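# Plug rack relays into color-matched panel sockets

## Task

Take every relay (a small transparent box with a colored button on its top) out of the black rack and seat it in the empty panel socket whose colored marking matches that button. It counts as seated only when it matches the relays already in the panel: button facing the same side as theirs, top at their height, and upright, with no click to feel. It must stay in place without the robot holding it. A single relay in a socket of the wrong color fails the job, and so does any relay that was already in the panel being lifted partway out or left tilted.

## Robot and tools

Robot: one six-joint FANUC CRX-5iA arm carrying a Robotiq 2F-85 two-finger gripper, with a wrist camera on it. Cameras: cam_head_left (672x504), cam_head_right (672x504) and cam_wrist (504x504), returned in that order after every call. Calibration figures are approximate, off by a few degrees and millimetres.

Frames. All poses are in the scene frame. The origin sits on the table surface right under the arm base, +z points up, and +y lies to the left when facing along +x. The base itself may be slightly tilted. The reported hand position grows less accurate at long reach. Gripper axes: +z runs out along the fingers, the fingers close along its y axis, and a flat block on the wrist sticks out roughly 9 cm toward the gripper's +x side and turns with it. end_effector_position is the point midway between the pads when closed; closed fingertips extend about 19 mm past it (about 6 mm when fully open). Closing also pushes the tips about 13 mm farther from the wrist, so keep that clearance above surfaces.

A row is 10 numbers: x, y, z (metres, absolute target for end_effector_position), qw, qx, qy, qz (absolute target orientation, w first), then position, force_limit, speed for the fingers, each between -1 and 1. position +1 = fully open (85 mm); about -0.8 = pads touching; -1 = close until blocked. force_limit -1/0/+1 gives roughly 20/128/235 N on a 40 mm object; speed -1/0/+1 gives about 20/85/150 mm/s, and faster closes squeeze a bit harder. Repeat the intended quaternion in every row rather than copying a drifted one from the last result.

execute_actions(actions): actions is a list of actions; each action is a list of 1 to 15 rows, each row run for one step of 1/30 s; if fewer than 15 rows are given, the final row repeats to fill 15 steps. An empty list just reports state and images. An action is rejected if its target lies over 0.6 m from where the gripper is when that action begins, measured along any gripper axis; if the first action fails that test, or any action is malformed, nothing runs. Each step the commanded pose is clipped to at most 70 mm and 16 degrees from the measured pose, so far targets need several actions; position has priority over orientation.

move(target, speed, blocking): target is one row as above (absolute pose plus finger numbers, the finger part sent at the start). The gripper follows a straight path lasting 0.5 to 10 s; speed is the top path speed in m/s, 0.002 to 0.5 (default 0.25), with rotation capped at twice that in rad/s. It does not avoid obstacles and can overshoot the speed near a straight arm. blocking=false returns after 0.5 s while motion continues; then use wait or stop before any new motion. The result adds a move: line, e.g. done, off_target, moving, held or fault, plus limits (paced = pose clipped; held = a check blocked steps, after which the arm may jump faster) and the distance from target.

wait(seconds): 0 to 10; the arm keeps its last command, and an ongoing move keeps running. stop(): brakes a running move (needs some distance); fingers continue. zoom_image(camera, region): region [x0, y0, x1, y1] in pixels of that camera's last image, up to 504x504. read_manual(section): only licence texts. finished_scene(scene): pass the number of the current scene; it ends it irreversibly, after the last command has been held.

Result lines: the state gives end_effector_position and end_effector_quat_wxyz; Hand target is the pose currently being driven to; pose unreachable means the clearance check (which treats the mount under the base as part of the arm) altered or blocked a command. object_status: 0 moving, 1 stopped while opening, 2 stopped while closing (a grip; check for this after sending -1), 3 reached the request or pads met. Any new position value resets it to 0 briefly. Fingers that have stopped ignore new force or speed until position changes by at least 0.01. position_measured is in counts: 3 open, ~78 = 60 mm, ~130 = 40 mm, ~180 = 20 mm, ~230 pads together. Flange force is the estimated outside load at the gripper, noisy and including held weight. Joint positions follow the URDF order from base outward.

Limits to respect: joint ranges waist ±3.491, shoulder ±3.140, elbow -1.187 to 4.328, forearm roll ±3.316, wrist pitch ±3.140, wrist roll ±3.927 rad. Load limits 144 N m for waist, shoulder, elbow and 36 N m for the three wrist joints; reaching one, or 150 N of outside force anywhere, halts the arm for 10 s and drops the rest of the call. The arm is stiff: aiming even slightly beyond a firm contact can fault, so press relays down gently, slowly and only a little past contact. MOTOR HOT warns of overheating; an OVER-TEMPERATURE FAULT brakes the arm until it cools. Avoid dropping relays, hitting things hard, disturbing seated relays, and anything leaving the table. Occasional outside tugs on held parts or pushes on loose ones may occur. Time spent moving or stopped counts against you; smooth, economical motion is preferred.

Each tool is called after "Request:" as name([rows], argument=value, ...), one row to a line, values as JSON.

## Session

Request:
execute_actions(actions=[])

Scene clock: 0.00 s.
end_effector_position=(+0.5502, +0.5037, +0.1641) position_measured=3 object_status=3 end_effector_quat_wxyz=(+0.057, +0.993, -0.069, +0.079)
Joint positions: [ 1.026  0.967  0.525  0.258 -1.216  1.892]
Joint velocities: [ 0.    -0.001  0.     0.003 -0.    -0.   ]
Flange force (N, the push that the arm receives, along the gripper's own x y z axes): no reading
Hand target: +0.550, +0.504, +0.164; +0.057, +0.993, -0.069, +0.079
camera_calibration (this result's frames):
cam_wrist: T_world_to_cam=[[-0.168986, -0.97282, 0.158321, 0.550394], [-0.97076, 0.192064, 0.144004, 0.437709], [-0.170497, -0.129357, -0.97683, 0.47121], [0, 0, 0, 1]] pos_world=[0.59826, 0.51232, 0.310122]

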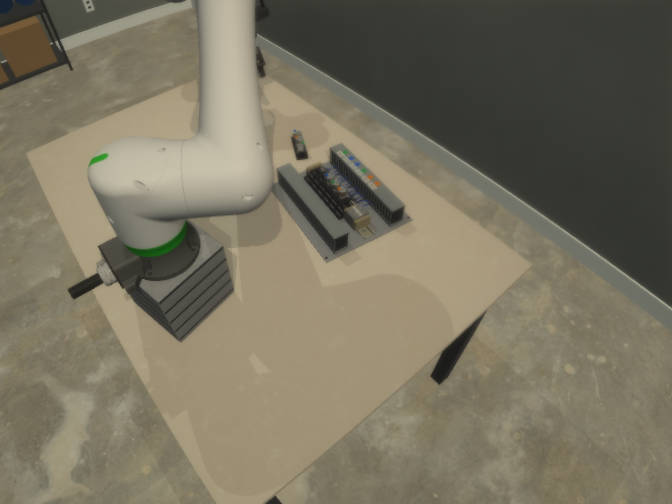

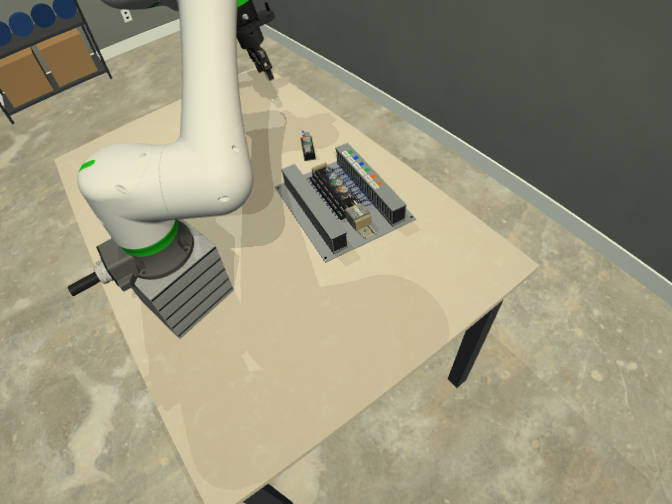

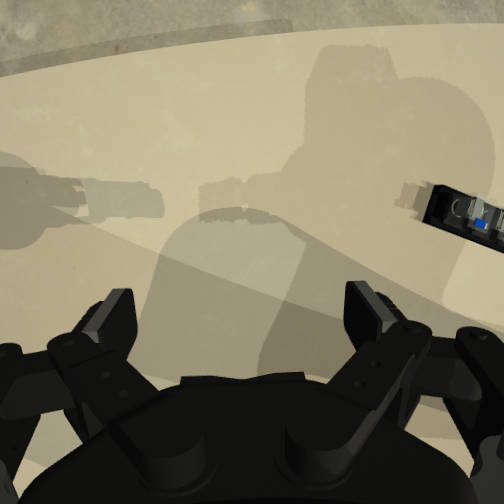

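Request:
execute_actions(actions=[])

Request:
zoom_image(camera="cam_head_left", region=[240, 100, 440, 270])

Scene clock: 13.33 s.
end_effector_position=(+0.5502, +0.5037, +0.1641) position_measured=3 object_status=3 end_effector_quat_wxyz=(+0.057, +0.993, -0.069, +0.079)
Joint positions: [ 1.026  0.967  0.525  0.258 -1.216  1.892]
Joint velocities: [-0.    -0.002  0.     0.002  0.001 -0.   ]
Flange force (N, the push that the arm receives, along the gripper's own x y z axes): [-1.0 0.4 0.3]
Hand target: +0.550, +0.504, +0.164; +0.057, +0.993, -0.069, +0.079
camera_calibration (this result's frames):
cam_wrist: T_world_to_cam=[[-0.168986, -0.97282, 0.158321, 0.550394], [-0.97076, 0.192064, 0.144004, 0.43771], [-0.170497, -0.129357, -0.97683, 0.47121], [0, 0, 0, 1]] pos_world=[0.59826, 0.51232, 0.310122]

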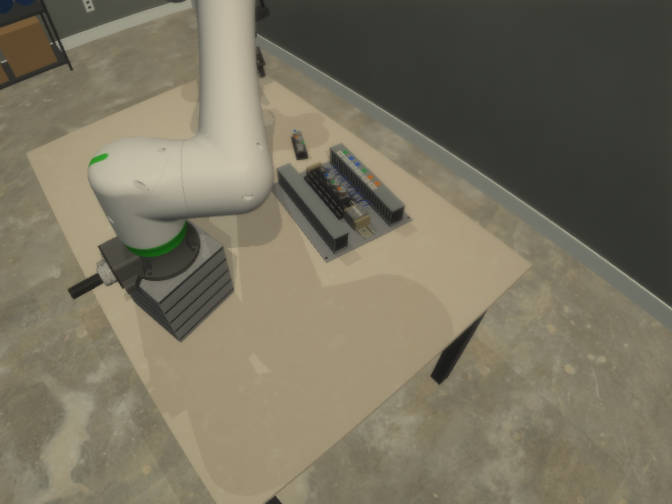

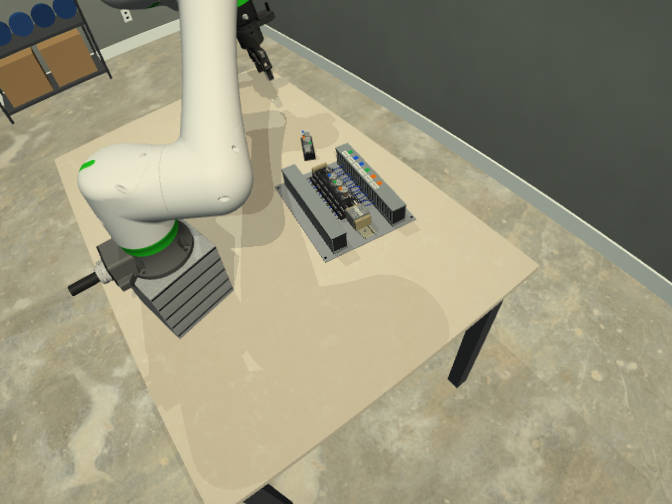

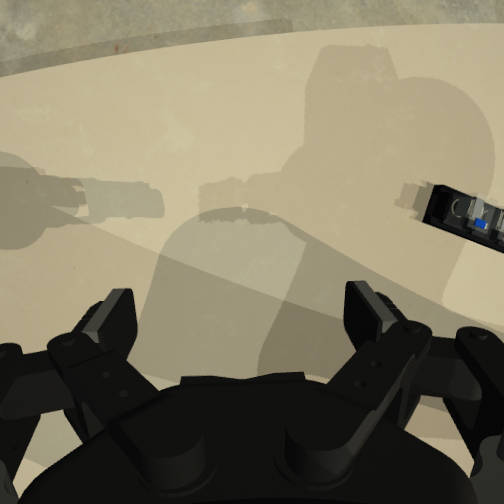

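Region (240, 100, 440, 270) of cam_head_left's 672x504 image, scaled by 2.520, with more detail than that image has; it fills the top 428 rows of this view, and the rest is white.

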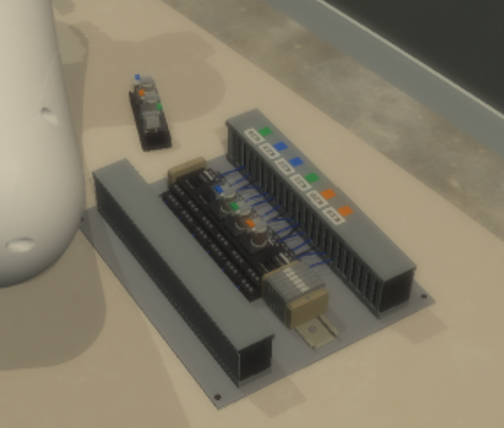

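Request:
move(target=[0.53, 0.27, 0.15, 0, -0.574, 0.819, 0, 0.1, -0.5, 0], speed=0.3)

Scene clock: 33.13 s.
end_effector_position=(+0.5288, +0.2703, +0.1500) position_measured=117 object_status=3 end_effector_quat_wxyz=(-0.000, -0.574, +0.819, +0.001)
Joint positions: [ 0.733  0.605 -0.03   0.072 -0.97   0.46 ]
Joint velocities: [-0.    -0.     0.     0.002  0.    -0.001]
Flange force (N, the push that the arm receives, along the gripper's own x y z axes): [0.4 1.0 -0.2]
Hand target: +0.529, +0.270, +0.150; -0.000, -0.574, +0.819, +0.001
Off the commanded pose: 0.001 m, 0 deg.
move: done
camera_calibration (this result's frames):
cam_wrist: T_world_to_cam=[[-0.933331, 0.353735, 0.0613552, 0.382086], [0.354734, 0.882317, 0.309324, -0.448474], [0.0552838, 0.310466, -0.948976, 0.181145], [0, 0, 0, 1]] pos_world=[0.505687, 0.2043, 0.287183]

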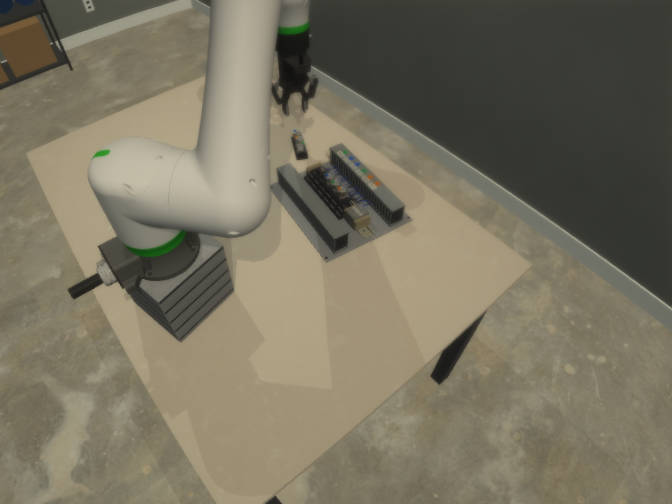

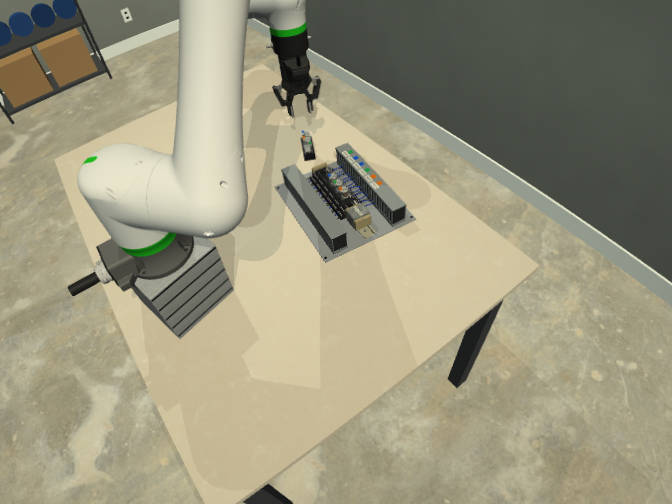

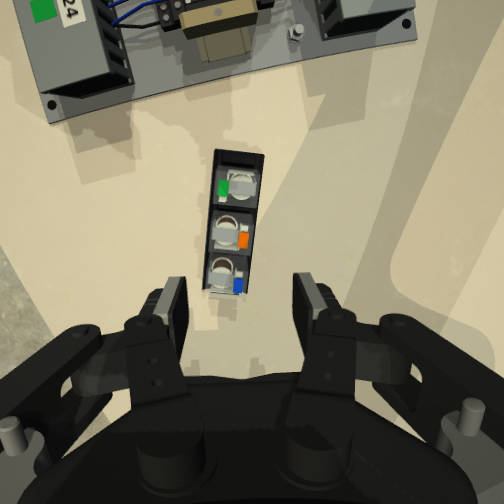

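Request:
move(target=[0.5152, 0.2379, 0.07, 0, -0.5225, 0.8526, 0, 0.1, -0.5, 0], speed=0.1)

Request:
zoom_image(camera="cam_wrist", region=[130, 130, 380, 380])

Scene clock: 52.00 s.
end_effector_position=(+0.5151, +0.2379, +0.0701) position_measured=117 object_status=3 end_effector_quat_wxyz=(+0.000, -0.522, +0.853, -0.000)
Joint positions: [ 0.697  0.673 -0.153  0.088 -0.776  0.35 ]
Joint velocities: [-0.     0.     0.001 -0.     0.    -0.   ]
Flange force (N, the push that the arm receives, along the gripper's own x y z axes): [0.0 -0.2 -0.4]
Hand target: +0.515, +0.238, +0.070; +0.000, -0.522, +0.853, -0.000
Off the commanded pose: 0.000 m, 0 deg.
move: done
camera_calibration (this result's frames):
cam_wrist: T_world_to_cam=[[-0.882752, 0.465993, 0.0600034, 0.332957], [0.460294, 0.832122, 0.309359, -0.432746], [0.094229, 0.300707, -0.94905, 0.0984318], [0, 0, 0, 1]] pos_world=[0.483833, 0.175342, 0.207312]

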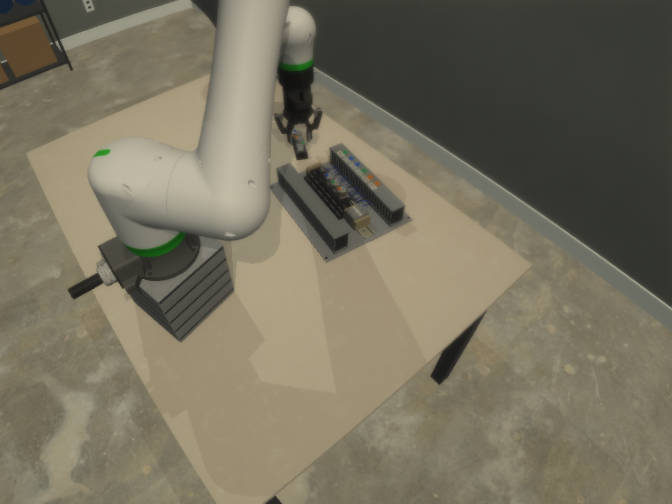

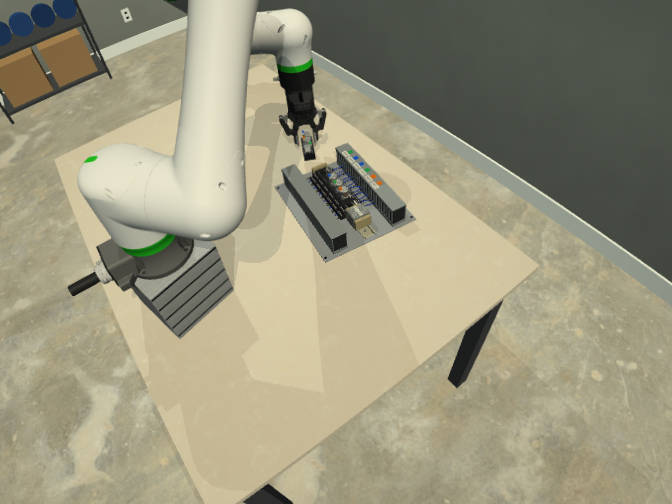

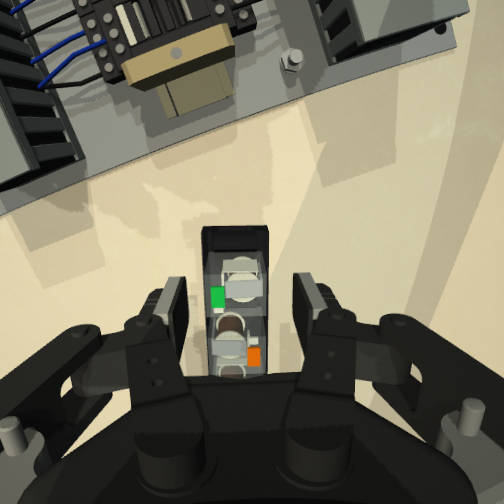

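Region (130, 130, 380, 380) of cam_wrist's 504x504 image, scaled by 2.016, with more detail than that image has.

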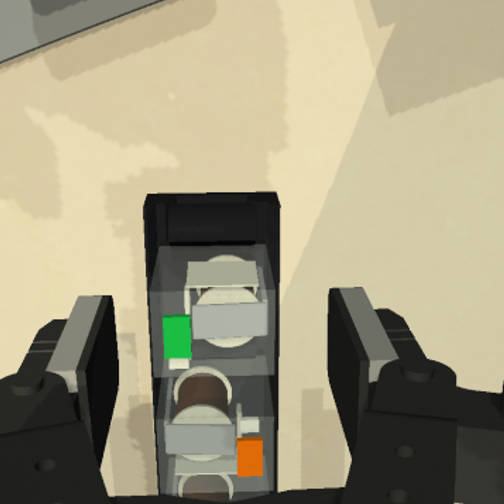

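Request:
move(target=[0.5179, 0.2388, 0.053, 0, -0.5225, 0.8526, 0, 0.1, -0.5, 0], speed=0.03)

Request:
zoom_image(camera="cam_wrist", region=[130, 130, 380, 380])

Scene clock: 59.67 s.
end_effector_position=(+0.5179, +0.2388, +0.0530) position_measured=117 object_status=3 end_effector_quat_wxyz=(+0.000, -0.522, +0.853, -0.000)
Joint positions: [ 0.693  0.709 -0.146  0.091 -0.749  0.35 ]
Joint velocities: [ 0.    -0.    -0.001  0.     0.     0.001]
Flange force (N, the push that the arm receives, along the gripper's own x y z axes): [-0.8 0.0 0.0]
Hand target: +0.518, +0.239, +0.053; +0.000, -0.523, +0.853, -0.000
Off the commanded pose: 0.000 m, 0 deg.
move: done
camera_calibration (this result's frames):
cam_wrist: T_world_to_cam=[[-0.882737, 0.466015, 0.060038, 0.336078], [0.460332, 0.832124, 0.309296, -0.429508], [0.0941775, 0.300664, -0.949069, 0.0817149], [0, 0, 0, 1]] pos_world=[0.486689, 0.176218, 0.190221]

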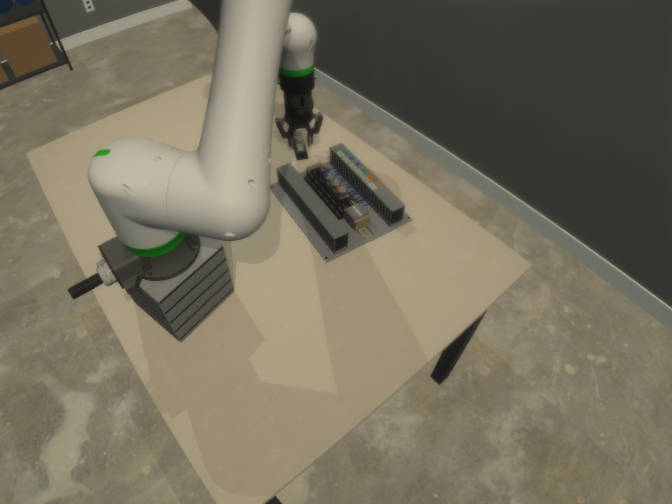

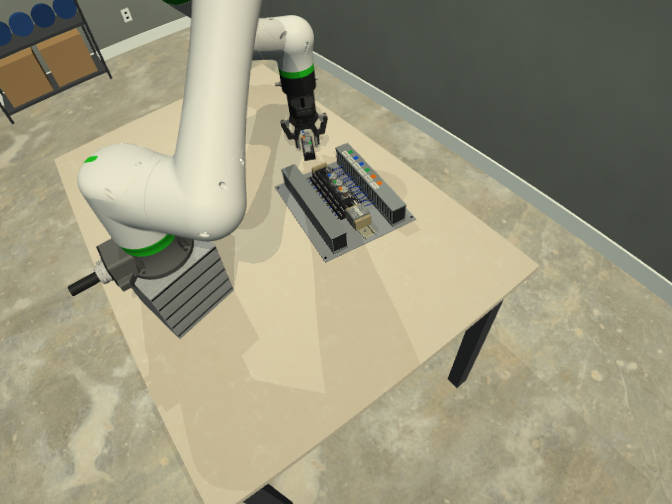

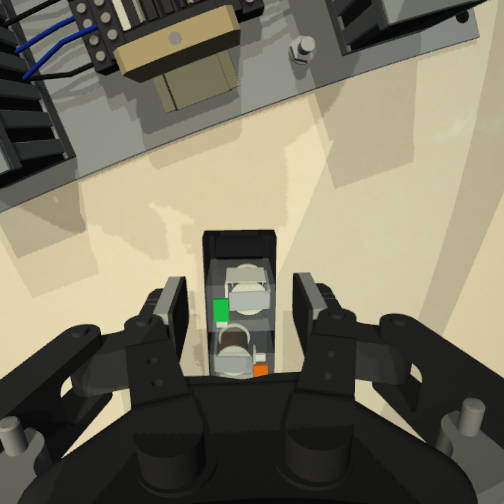

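Region (130, 130, 380, 380) of cam_wrist's 504x504 image, scaled by 2.016, with more detail than that image has.

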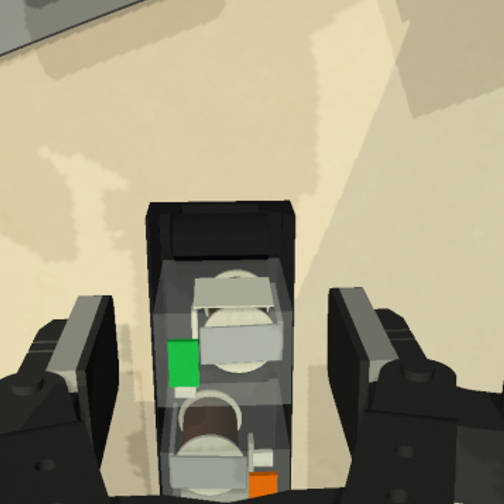

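Request:
move(target=[0.5174, 0.2379, 0.053, 0, -0.5225, 0.8526, 0, 0.1, -0.5, 0], speed=0.01)

Request:
move(target=[0.5174, 0.2379, 0.053, 0, -0.5225, 0.8526, 0, -1, -0.5, -0.3], speed=0.01)

Request:
zoom_image(camera="cam_wrist", region=[130, 130, 380, 380])

Scene clock: 64.57 s.
end_effector_position=(+0.5174, +0.2379, +0.0530) position_measured=117 object_status=3 end_effector_quat_wxyz=(-0.000, -0.523, +0.853, +0.000)
Joint positions: [ 0.693  0.707 -0.148  0.091 -0.747  0.351]
Joint velocities: [ 0.    -0.001  0.     0.001  0.     0.   ]
Flange force (N, the push that the arm receives, along the gripper's own x y z axes): [-1.3 -0.4 1.4]
Hand target: +0.517, +0.238, +0.053; -0.000, -0.523, +0.853, +0.000
Off the commanded pose: 0.000 m, 0 deg.
move: done
camera_calibration (this result's frames):
cam_wrist: T_world_to_cam=[[-0.882788, 0.465913, 0.060081, 0.33609], [0.460252, 0.832182, 0.309259, -0.428486], [0.0940894, 0.300663, -0.949078, 0.0820296], [0, 0, 0, 1]] pos_world=[0.48619, 0.175327, 0.190173]

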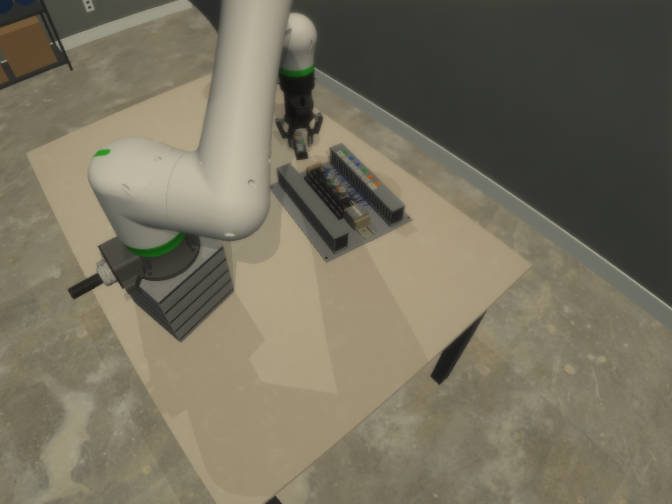

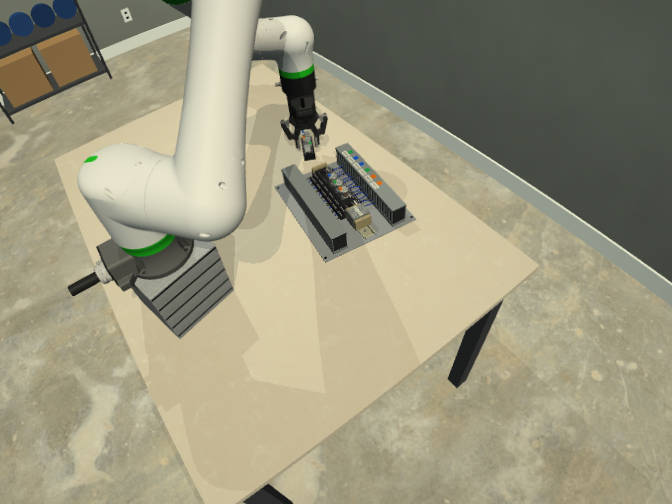

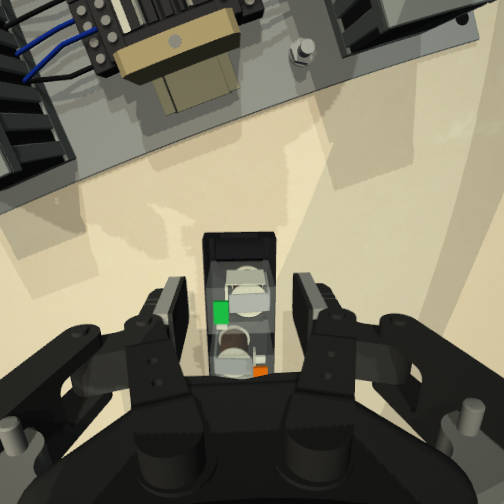

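Scene clock: 65.27 s.
end_effector_position=(+0.5174, +0.2379, +0.0531) position_measured=165 object_status=2 end_effector_quat_wxyz=(+0.000, -0.523, +0.853, -0.000)
Joint positions: [ 0.693  0.707 -0.148  0.091 -0.747  0.351]
Joint velocities: [-0.    -0.     0.    -0.001  0.001  0.   ]
Flange force (N, the push that the arm receives, along the gripper's own x y z axes): [0.4 0.8 -6.2]
Hand target: +0.517, +0.238, +0.053; +0.000, -0.523, +0.853, -0.000
Off the commanded pose: 0.000 m, 0 deg.
move: done
camera_calibration (this result's frames):
cam_wrist: T_world_to_cam=[[-0.882814, 0.465876, 0.0599893, 0.336149], [0.46018, 0.832184, 0.309362, -0.428513], [0.0942022, 0.300715, -0.94905, 0.0820234], [0, 0, 0, 1]] pos_world=[0.486223, 0.175332, 0.190245]

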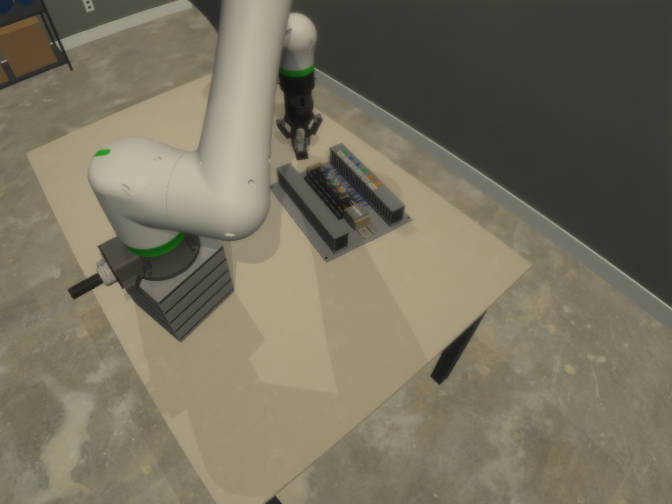

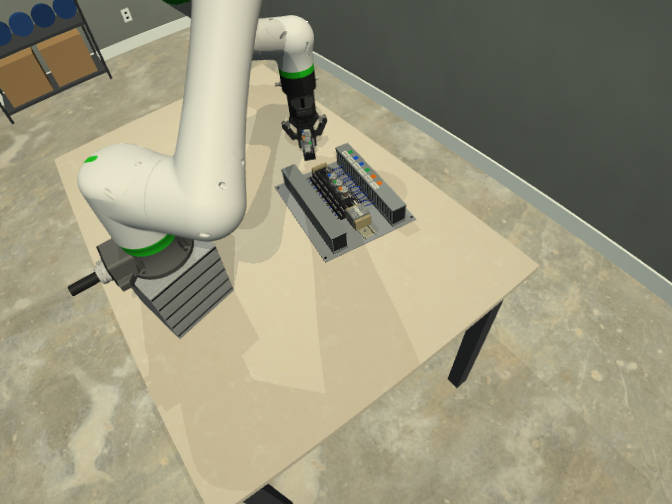

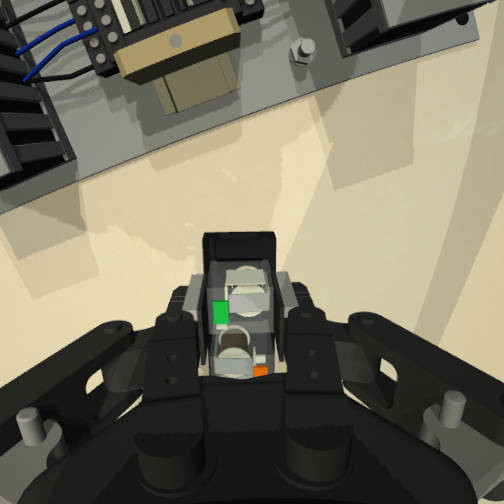

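Region (130, 130, 380, 380) of cam_wrist's 504x504 image, scaled by 2.016, with more detail than that image has.

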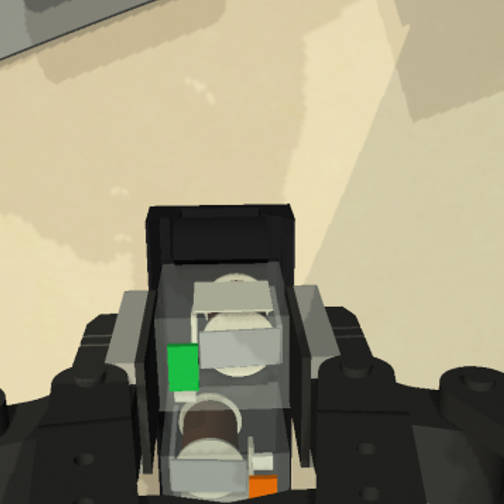

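Request:
move(target=[0.5174, 0.2379, 0.11, 0, -0.5225, 0.8526, 0, -1, -0.5, -0.3], speed=0.06)

Request:
move(target=[0.465, 0.07, 0.22, 0, -0.6626, 0.749, 0, -1, -0.5, -0.3], speed=0.2)

Scene clock: 69.87 s.
end_effector_position=(+0.5174, +0.2379, +0.1099) position_measured=165 object_status=2 end_effector_quat_wxyz=(-0.000, -0.523, +0.853, +0.000)
Joint positions: [ 0.699  0.611 -0.135  0.081 -0.856  0.358]
Joint velocities: [ 0.    -0.001 -0.    -0.    -0.     0.   ]
Flange force (N, the push that the arm receives, along the gripper's own x y z axes): [2.4 0.4 -0.7]
Hand target: +0.517, +0.238, +0.110; -0.000, -0.523, +0.853, +0.000
Off the commanded pose: 0.000 m, 0 deg.
move: done
camera_calibration (this result's frames):
cam_wrist: T_world_to_cam=[[-0.882808, 0.465864, 0.0601776, 0.332672], [0.460236, 0.832195, 0.309247, -0.446111], [0.0939874, 0.300701, -0.949076, 0.13608], [0, 0, 0, 1]] pos_world=[0.486212, 0.175352, 0.24709]

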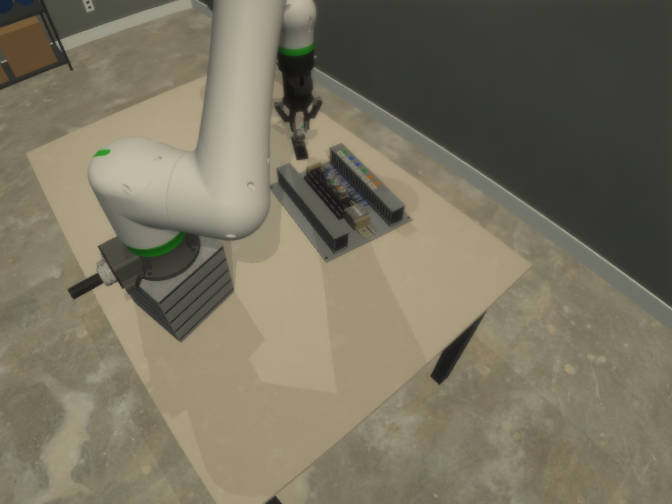

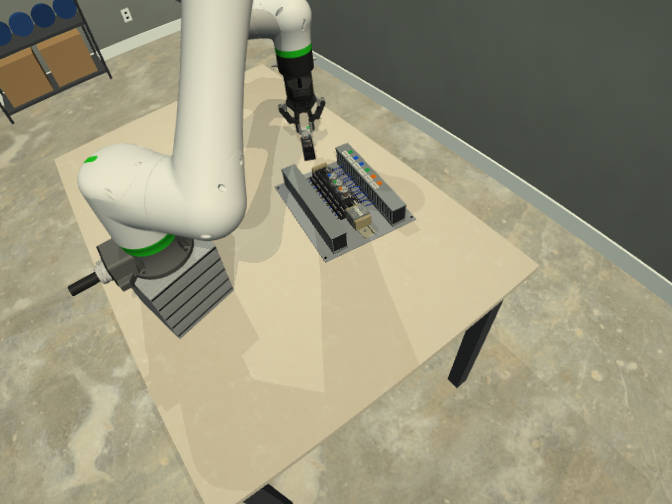

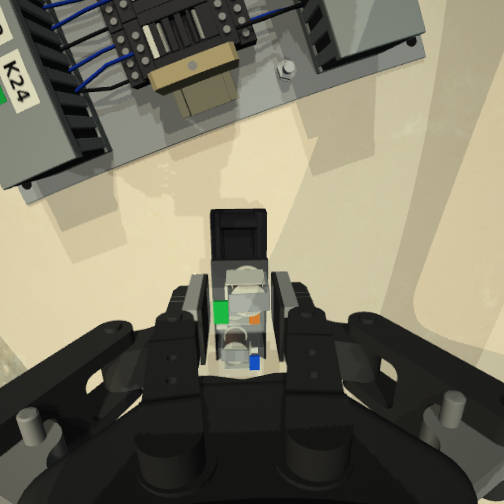

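Scene clock: 71.30 s.
end_effector_position=(+0.4641, +0.0705, +0.2197) position_measured=165 object_status=2 end_effector_quat_wxyz=(-0.000, -0.663, +0.749, +0.001)
Joint positions: [ 0.494  0.212 -0.374  0.078 -1.004  0.924]
Joint velocities: [-0.    -0.002  0.001 -0.001  0.     0.   ]
Flange force (N, the push that the arm receives, along the gripper's own x y z axes): [0.1 1.5 -0.2]
Hand target: +0.464, +0.071, +0.220; +0.000, -0.663, +0.749, +0.000
Off the commanded pose: 0.001 m, 0 deg.
move: done
camera_calibration (this result's frames):
cam_wrist: T_world_to_cam=[[-0.988849, 0.135847, 0.0610163, 0.429336], [0.148139, 0.939234, 0.309669, -0.178951], [-0.015241, 0.315255, -0.948885, 0.345268], [0, 0, 0, 1]] pos_world=[0.45632, 0.000905088, 0.356839]

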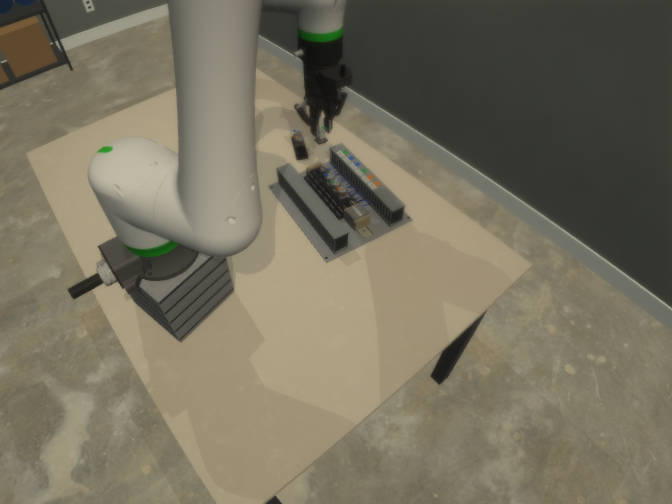

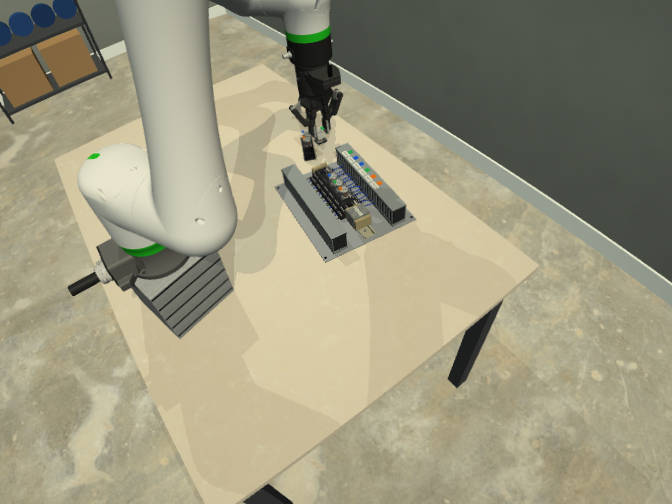

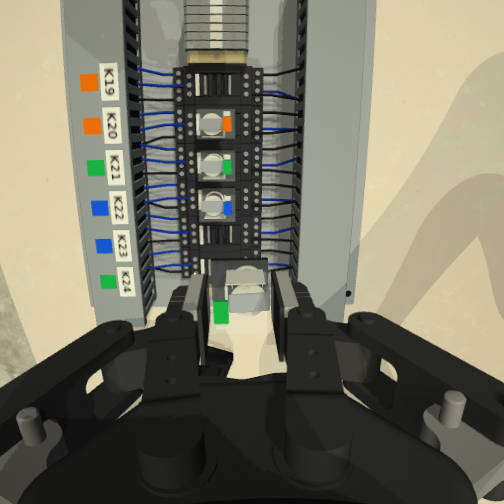

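Request:
zoom_image(camera="cam_wrist", region=[130, 40, 330, 290])

Region (130, 40, 330, 290) of cam_wrist's 504x504 image, scaled by 2.016, with more detail than that image has; it fills the left 403 columns of this view, and the rest is white.

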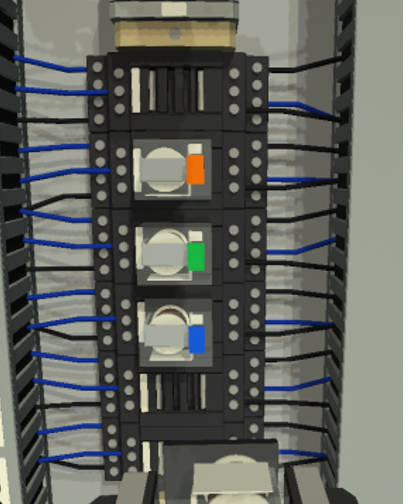

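Request:
move(target=[0.475, 0.09, 0.19, 0, 0.0698, 0.9976, 0, -1, -0.5, -0.3], speed=0.4)

Request:
move(target=[0.481, 0.0857, 0.13, 0, 0.7547, 0.6561, 0, -1, -0.5, -0.3], speed=0.4)

Request:
zoom_image(camera="cam_wrist", region=[130, 130, 380, 380])

Scene clock: 88.53 s.
end_effector_position=(+0.4751, +0.0899, +0.1900) position_measured=165 object_status=2 end_effector_quat_wxyz=(+0.000, +0.070, +0.998, -0.000)
Joint positions: [ 0.517  0.289 -0.362  0.082 -0.94  -0.694]
Joint velocities: [-0.     0.    -0.002  0.     0.    -0.   ]
Flange force (N, the push that the arm receives, along the gripper's own x y z axes): [-1.0 1.0 0.9]
Hand target: +0.475, +0.090, +0.190; +0.000, +0.070, +0.998, -0.000
Off the commanded pose: 0.000 m, 0 deg.
move: done
camera_calibration (this result's frames):
cam_wrist: T_world_to_cam=[[0.153246, 0.986366, 0.0599802, -0.179542], [0.936638, -0.164332, 0.309362, -0.465008], [0.315001, 0.00877128, -0.949051, 0.181849], [0, 0, 0, 1]] pos_world=[0.405776, 0.0990829, 0.327209]

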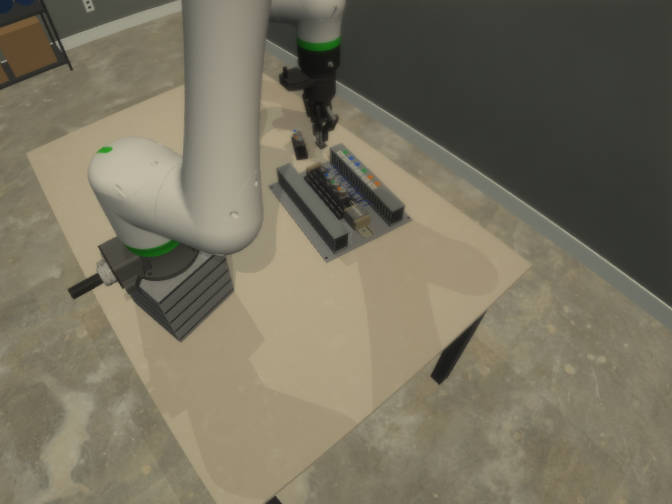

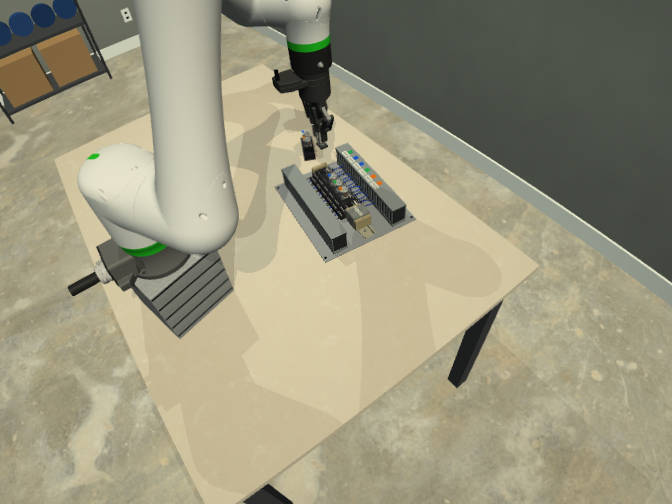

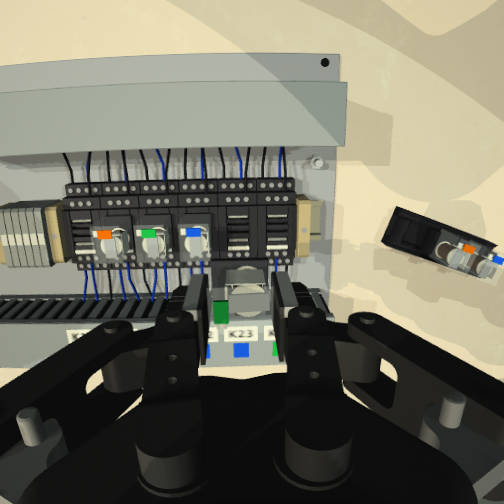

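Scene clock: 90.93 s.
end_effector_position=(+0.4809, +0.0856, +0.1300) position_measured=165 object_status=2 end_effector_quat_wxyz=(-0.000, +0.755, +0.656, -0.000)
Joint positions: [ 0.494  0.398 -0.391  0.093 -0.801 -2.258]
Joint velocities: [ 0.    -0.    -0.001  0.     0.001 -0.001]
Flange force (N, the push that the arm receives, along the gripper's own x y z axes): [-0.5 1.1 0.8]
Hand target: +0.481, +0.086, +0.130; +0.000, +0.755, +0.656, +0.000
Off the commanded pose: 0.000 m, 0 deg.
move: done
camera_calibration (this result's frames):
cam_wrist: T_world_to_cam=[[0.986384, -0.153143, 0.0599568, -0.475667], [-0.164227, -0.936651, 0.309377, 0.142969], [0.00877972, -0.315011, -0.949048, 0.298072], [0, 0, 0, 1]] pos_world=[0.490052, 0.154962, 0.267172]

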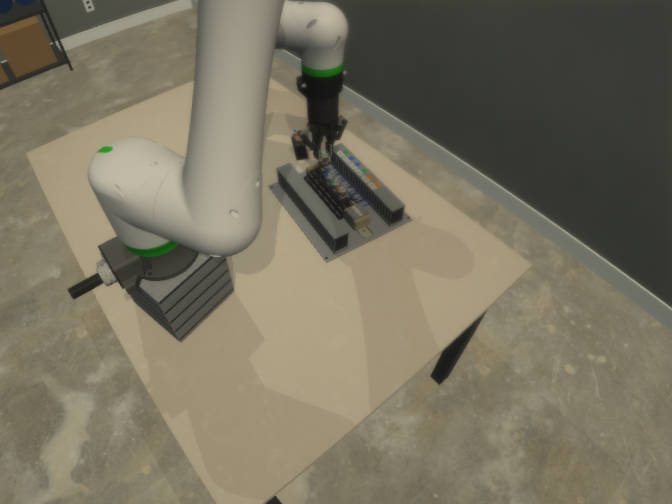

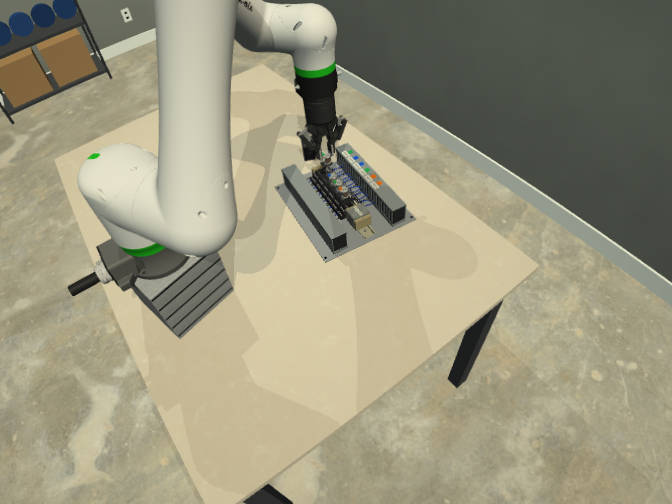

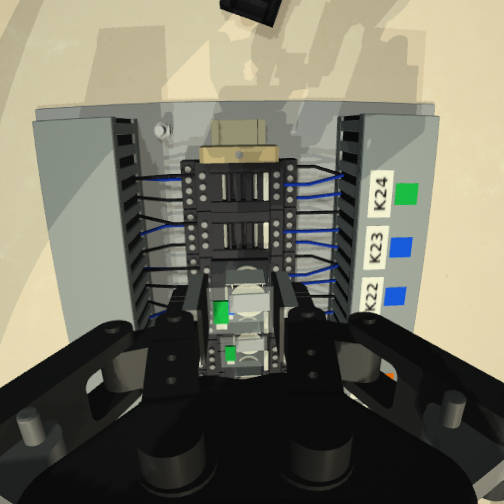

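Region (130, 130, 380, 380) of cam_wrist's 504x504 image, scaled by 2.016, with more detail than that image has.

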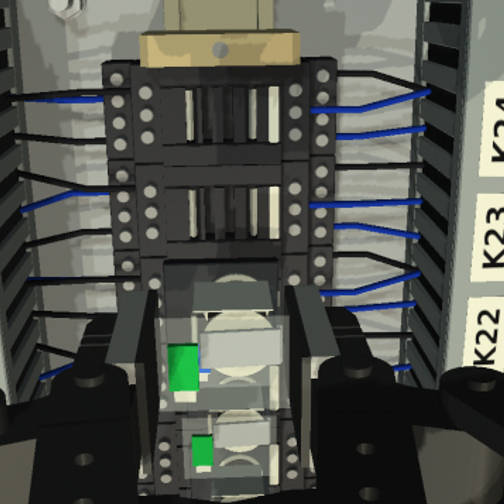

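Request:
move(target=[0.4867, 0.1155, 0.1, 0, 0.7547, 0.6561, 0, -1, -0.5, -0.3], speed=0.05)

Request:
move(target=[0.4867, 0.1155, 0.085, 0, 0.7547, 0.6561, 0, -1, -0.5, -0.3], speed=0.02)

Request:
zoom_image(camera="cam_wrist", region=[130, 130, 380, 380])

Scene clock: 100.87 s.
end_effector_position=(+0.4868, +0.1154, +0.1001) position_measured=165 object_status=2 end_effector_quat_wxyz=(+0.000, +0.755, +0.656, -0.000)
Joint positions: [ 0.538  0.481 -0.367  0.097 -0.745 -2.309]
Joint velocities: [-0. -0.  0. -0.  0. -0.]
Flange force (N, the push that the arm receives, along the gripper's own x y z axes): [0.7 1.6 1.1]
Hand target: +0.487, +0.115, +0.100; +0.000, +0.755, +0.656, -0.000
Off the commanded pose: 0.000 m, 0 deg.
move: done
camera_calibration (this result's frames):
cam_wrist: T_world_to_cam=[[0.986372, -0.153116, 0.0602207, -0.475182], [-0.164285, -0.936624, 0.309427, 0.181093], [0.00902586, -0.315104, -0.949014, 0.278864], [0, 0, 0, 1]] pos_world=[0.49594, 0.184729, 0.237227]

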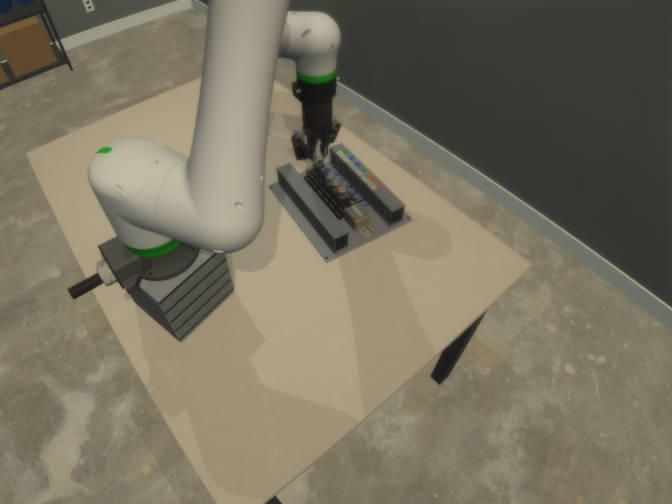

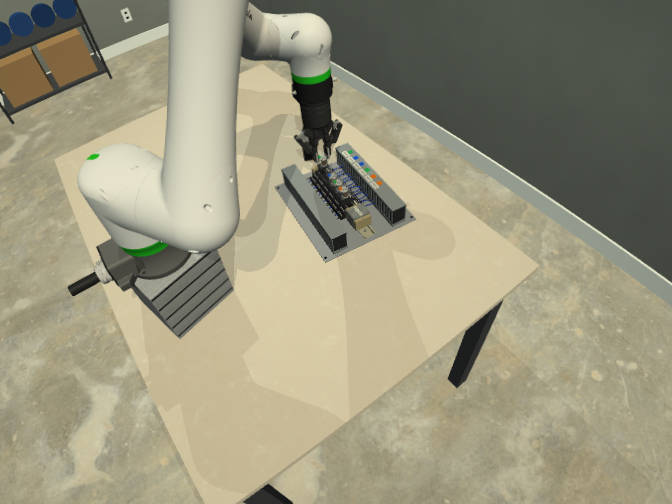

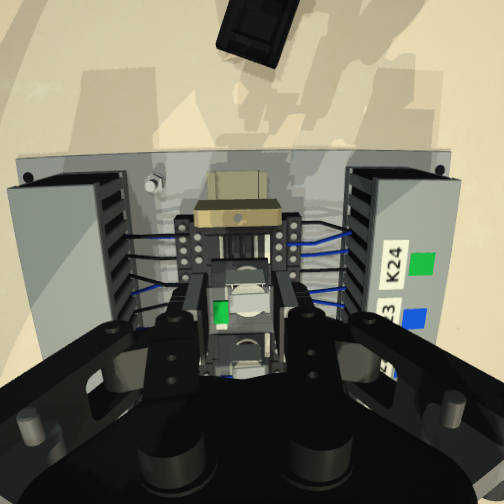

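Scene clock: 101.83 s.
end_effector_position=(+0.4867, +0.1155, +0.0850) position_measured=165 object_status=2 end_effector_quat_wxyz=(+0.000, +0.755, +0.656, +0.000)
Joint positions: [ 0.536  0.509 -0.372  0.101 -0.712 -2.312]
Joint velocities: [ 0.    -0.001  0.    -0.001  0.     0.   ]
Flange force (N, the push that the arm receives, along the gripper's own x y z axes): [2.0 2.2 1.8]
Hand target: +0.487, +0.115, +0.085; +0.000, +0.755, +0.656, -0.000
Off the commanded pose: 0.000 m, 0 deg.
move: done
camera_calibration (this result's frames):
cam_wrist: T_world_to_cam=[[0.986381, -0.153103, 0.0601056, -0.474136], [-0.164235, -0.936682, 0.309279, 0.185821], [0.00894833, -0.314938, -0.94907, 0.264668], [0, 0, 0, 1]] pos_world=[0.495828, 0.184818, 0.222216]

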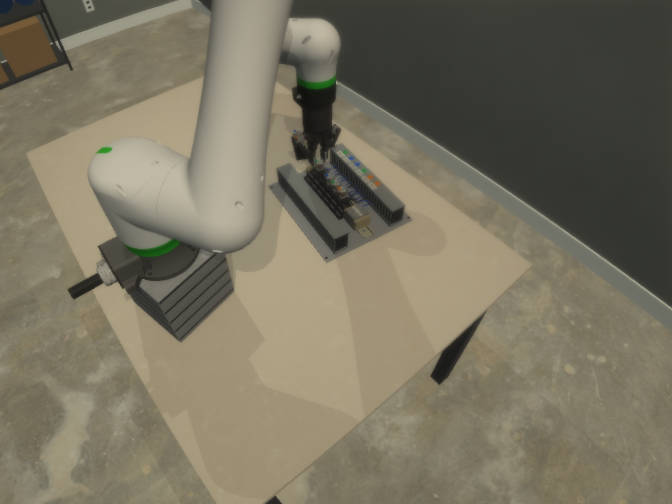

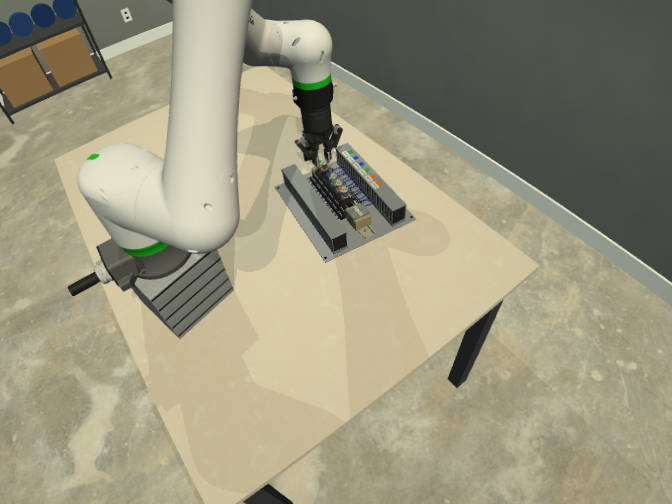

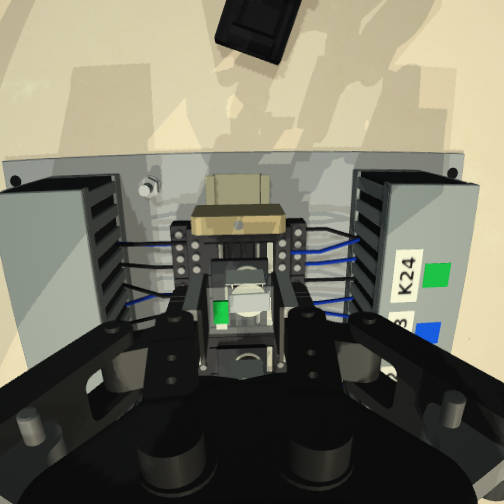

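Region (130, 130, 380, 380) of cam_wrist's 504x504 image, scaled by 2.016, with more detail than that image has.

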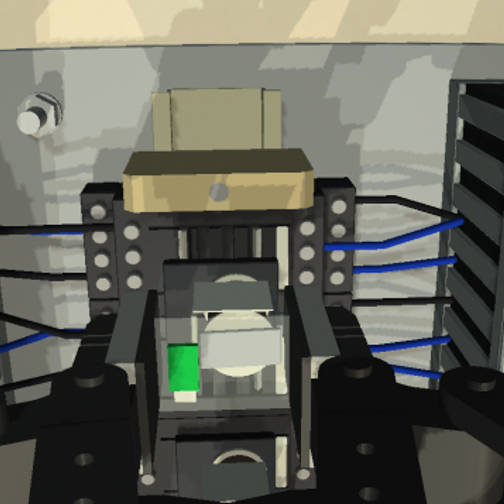

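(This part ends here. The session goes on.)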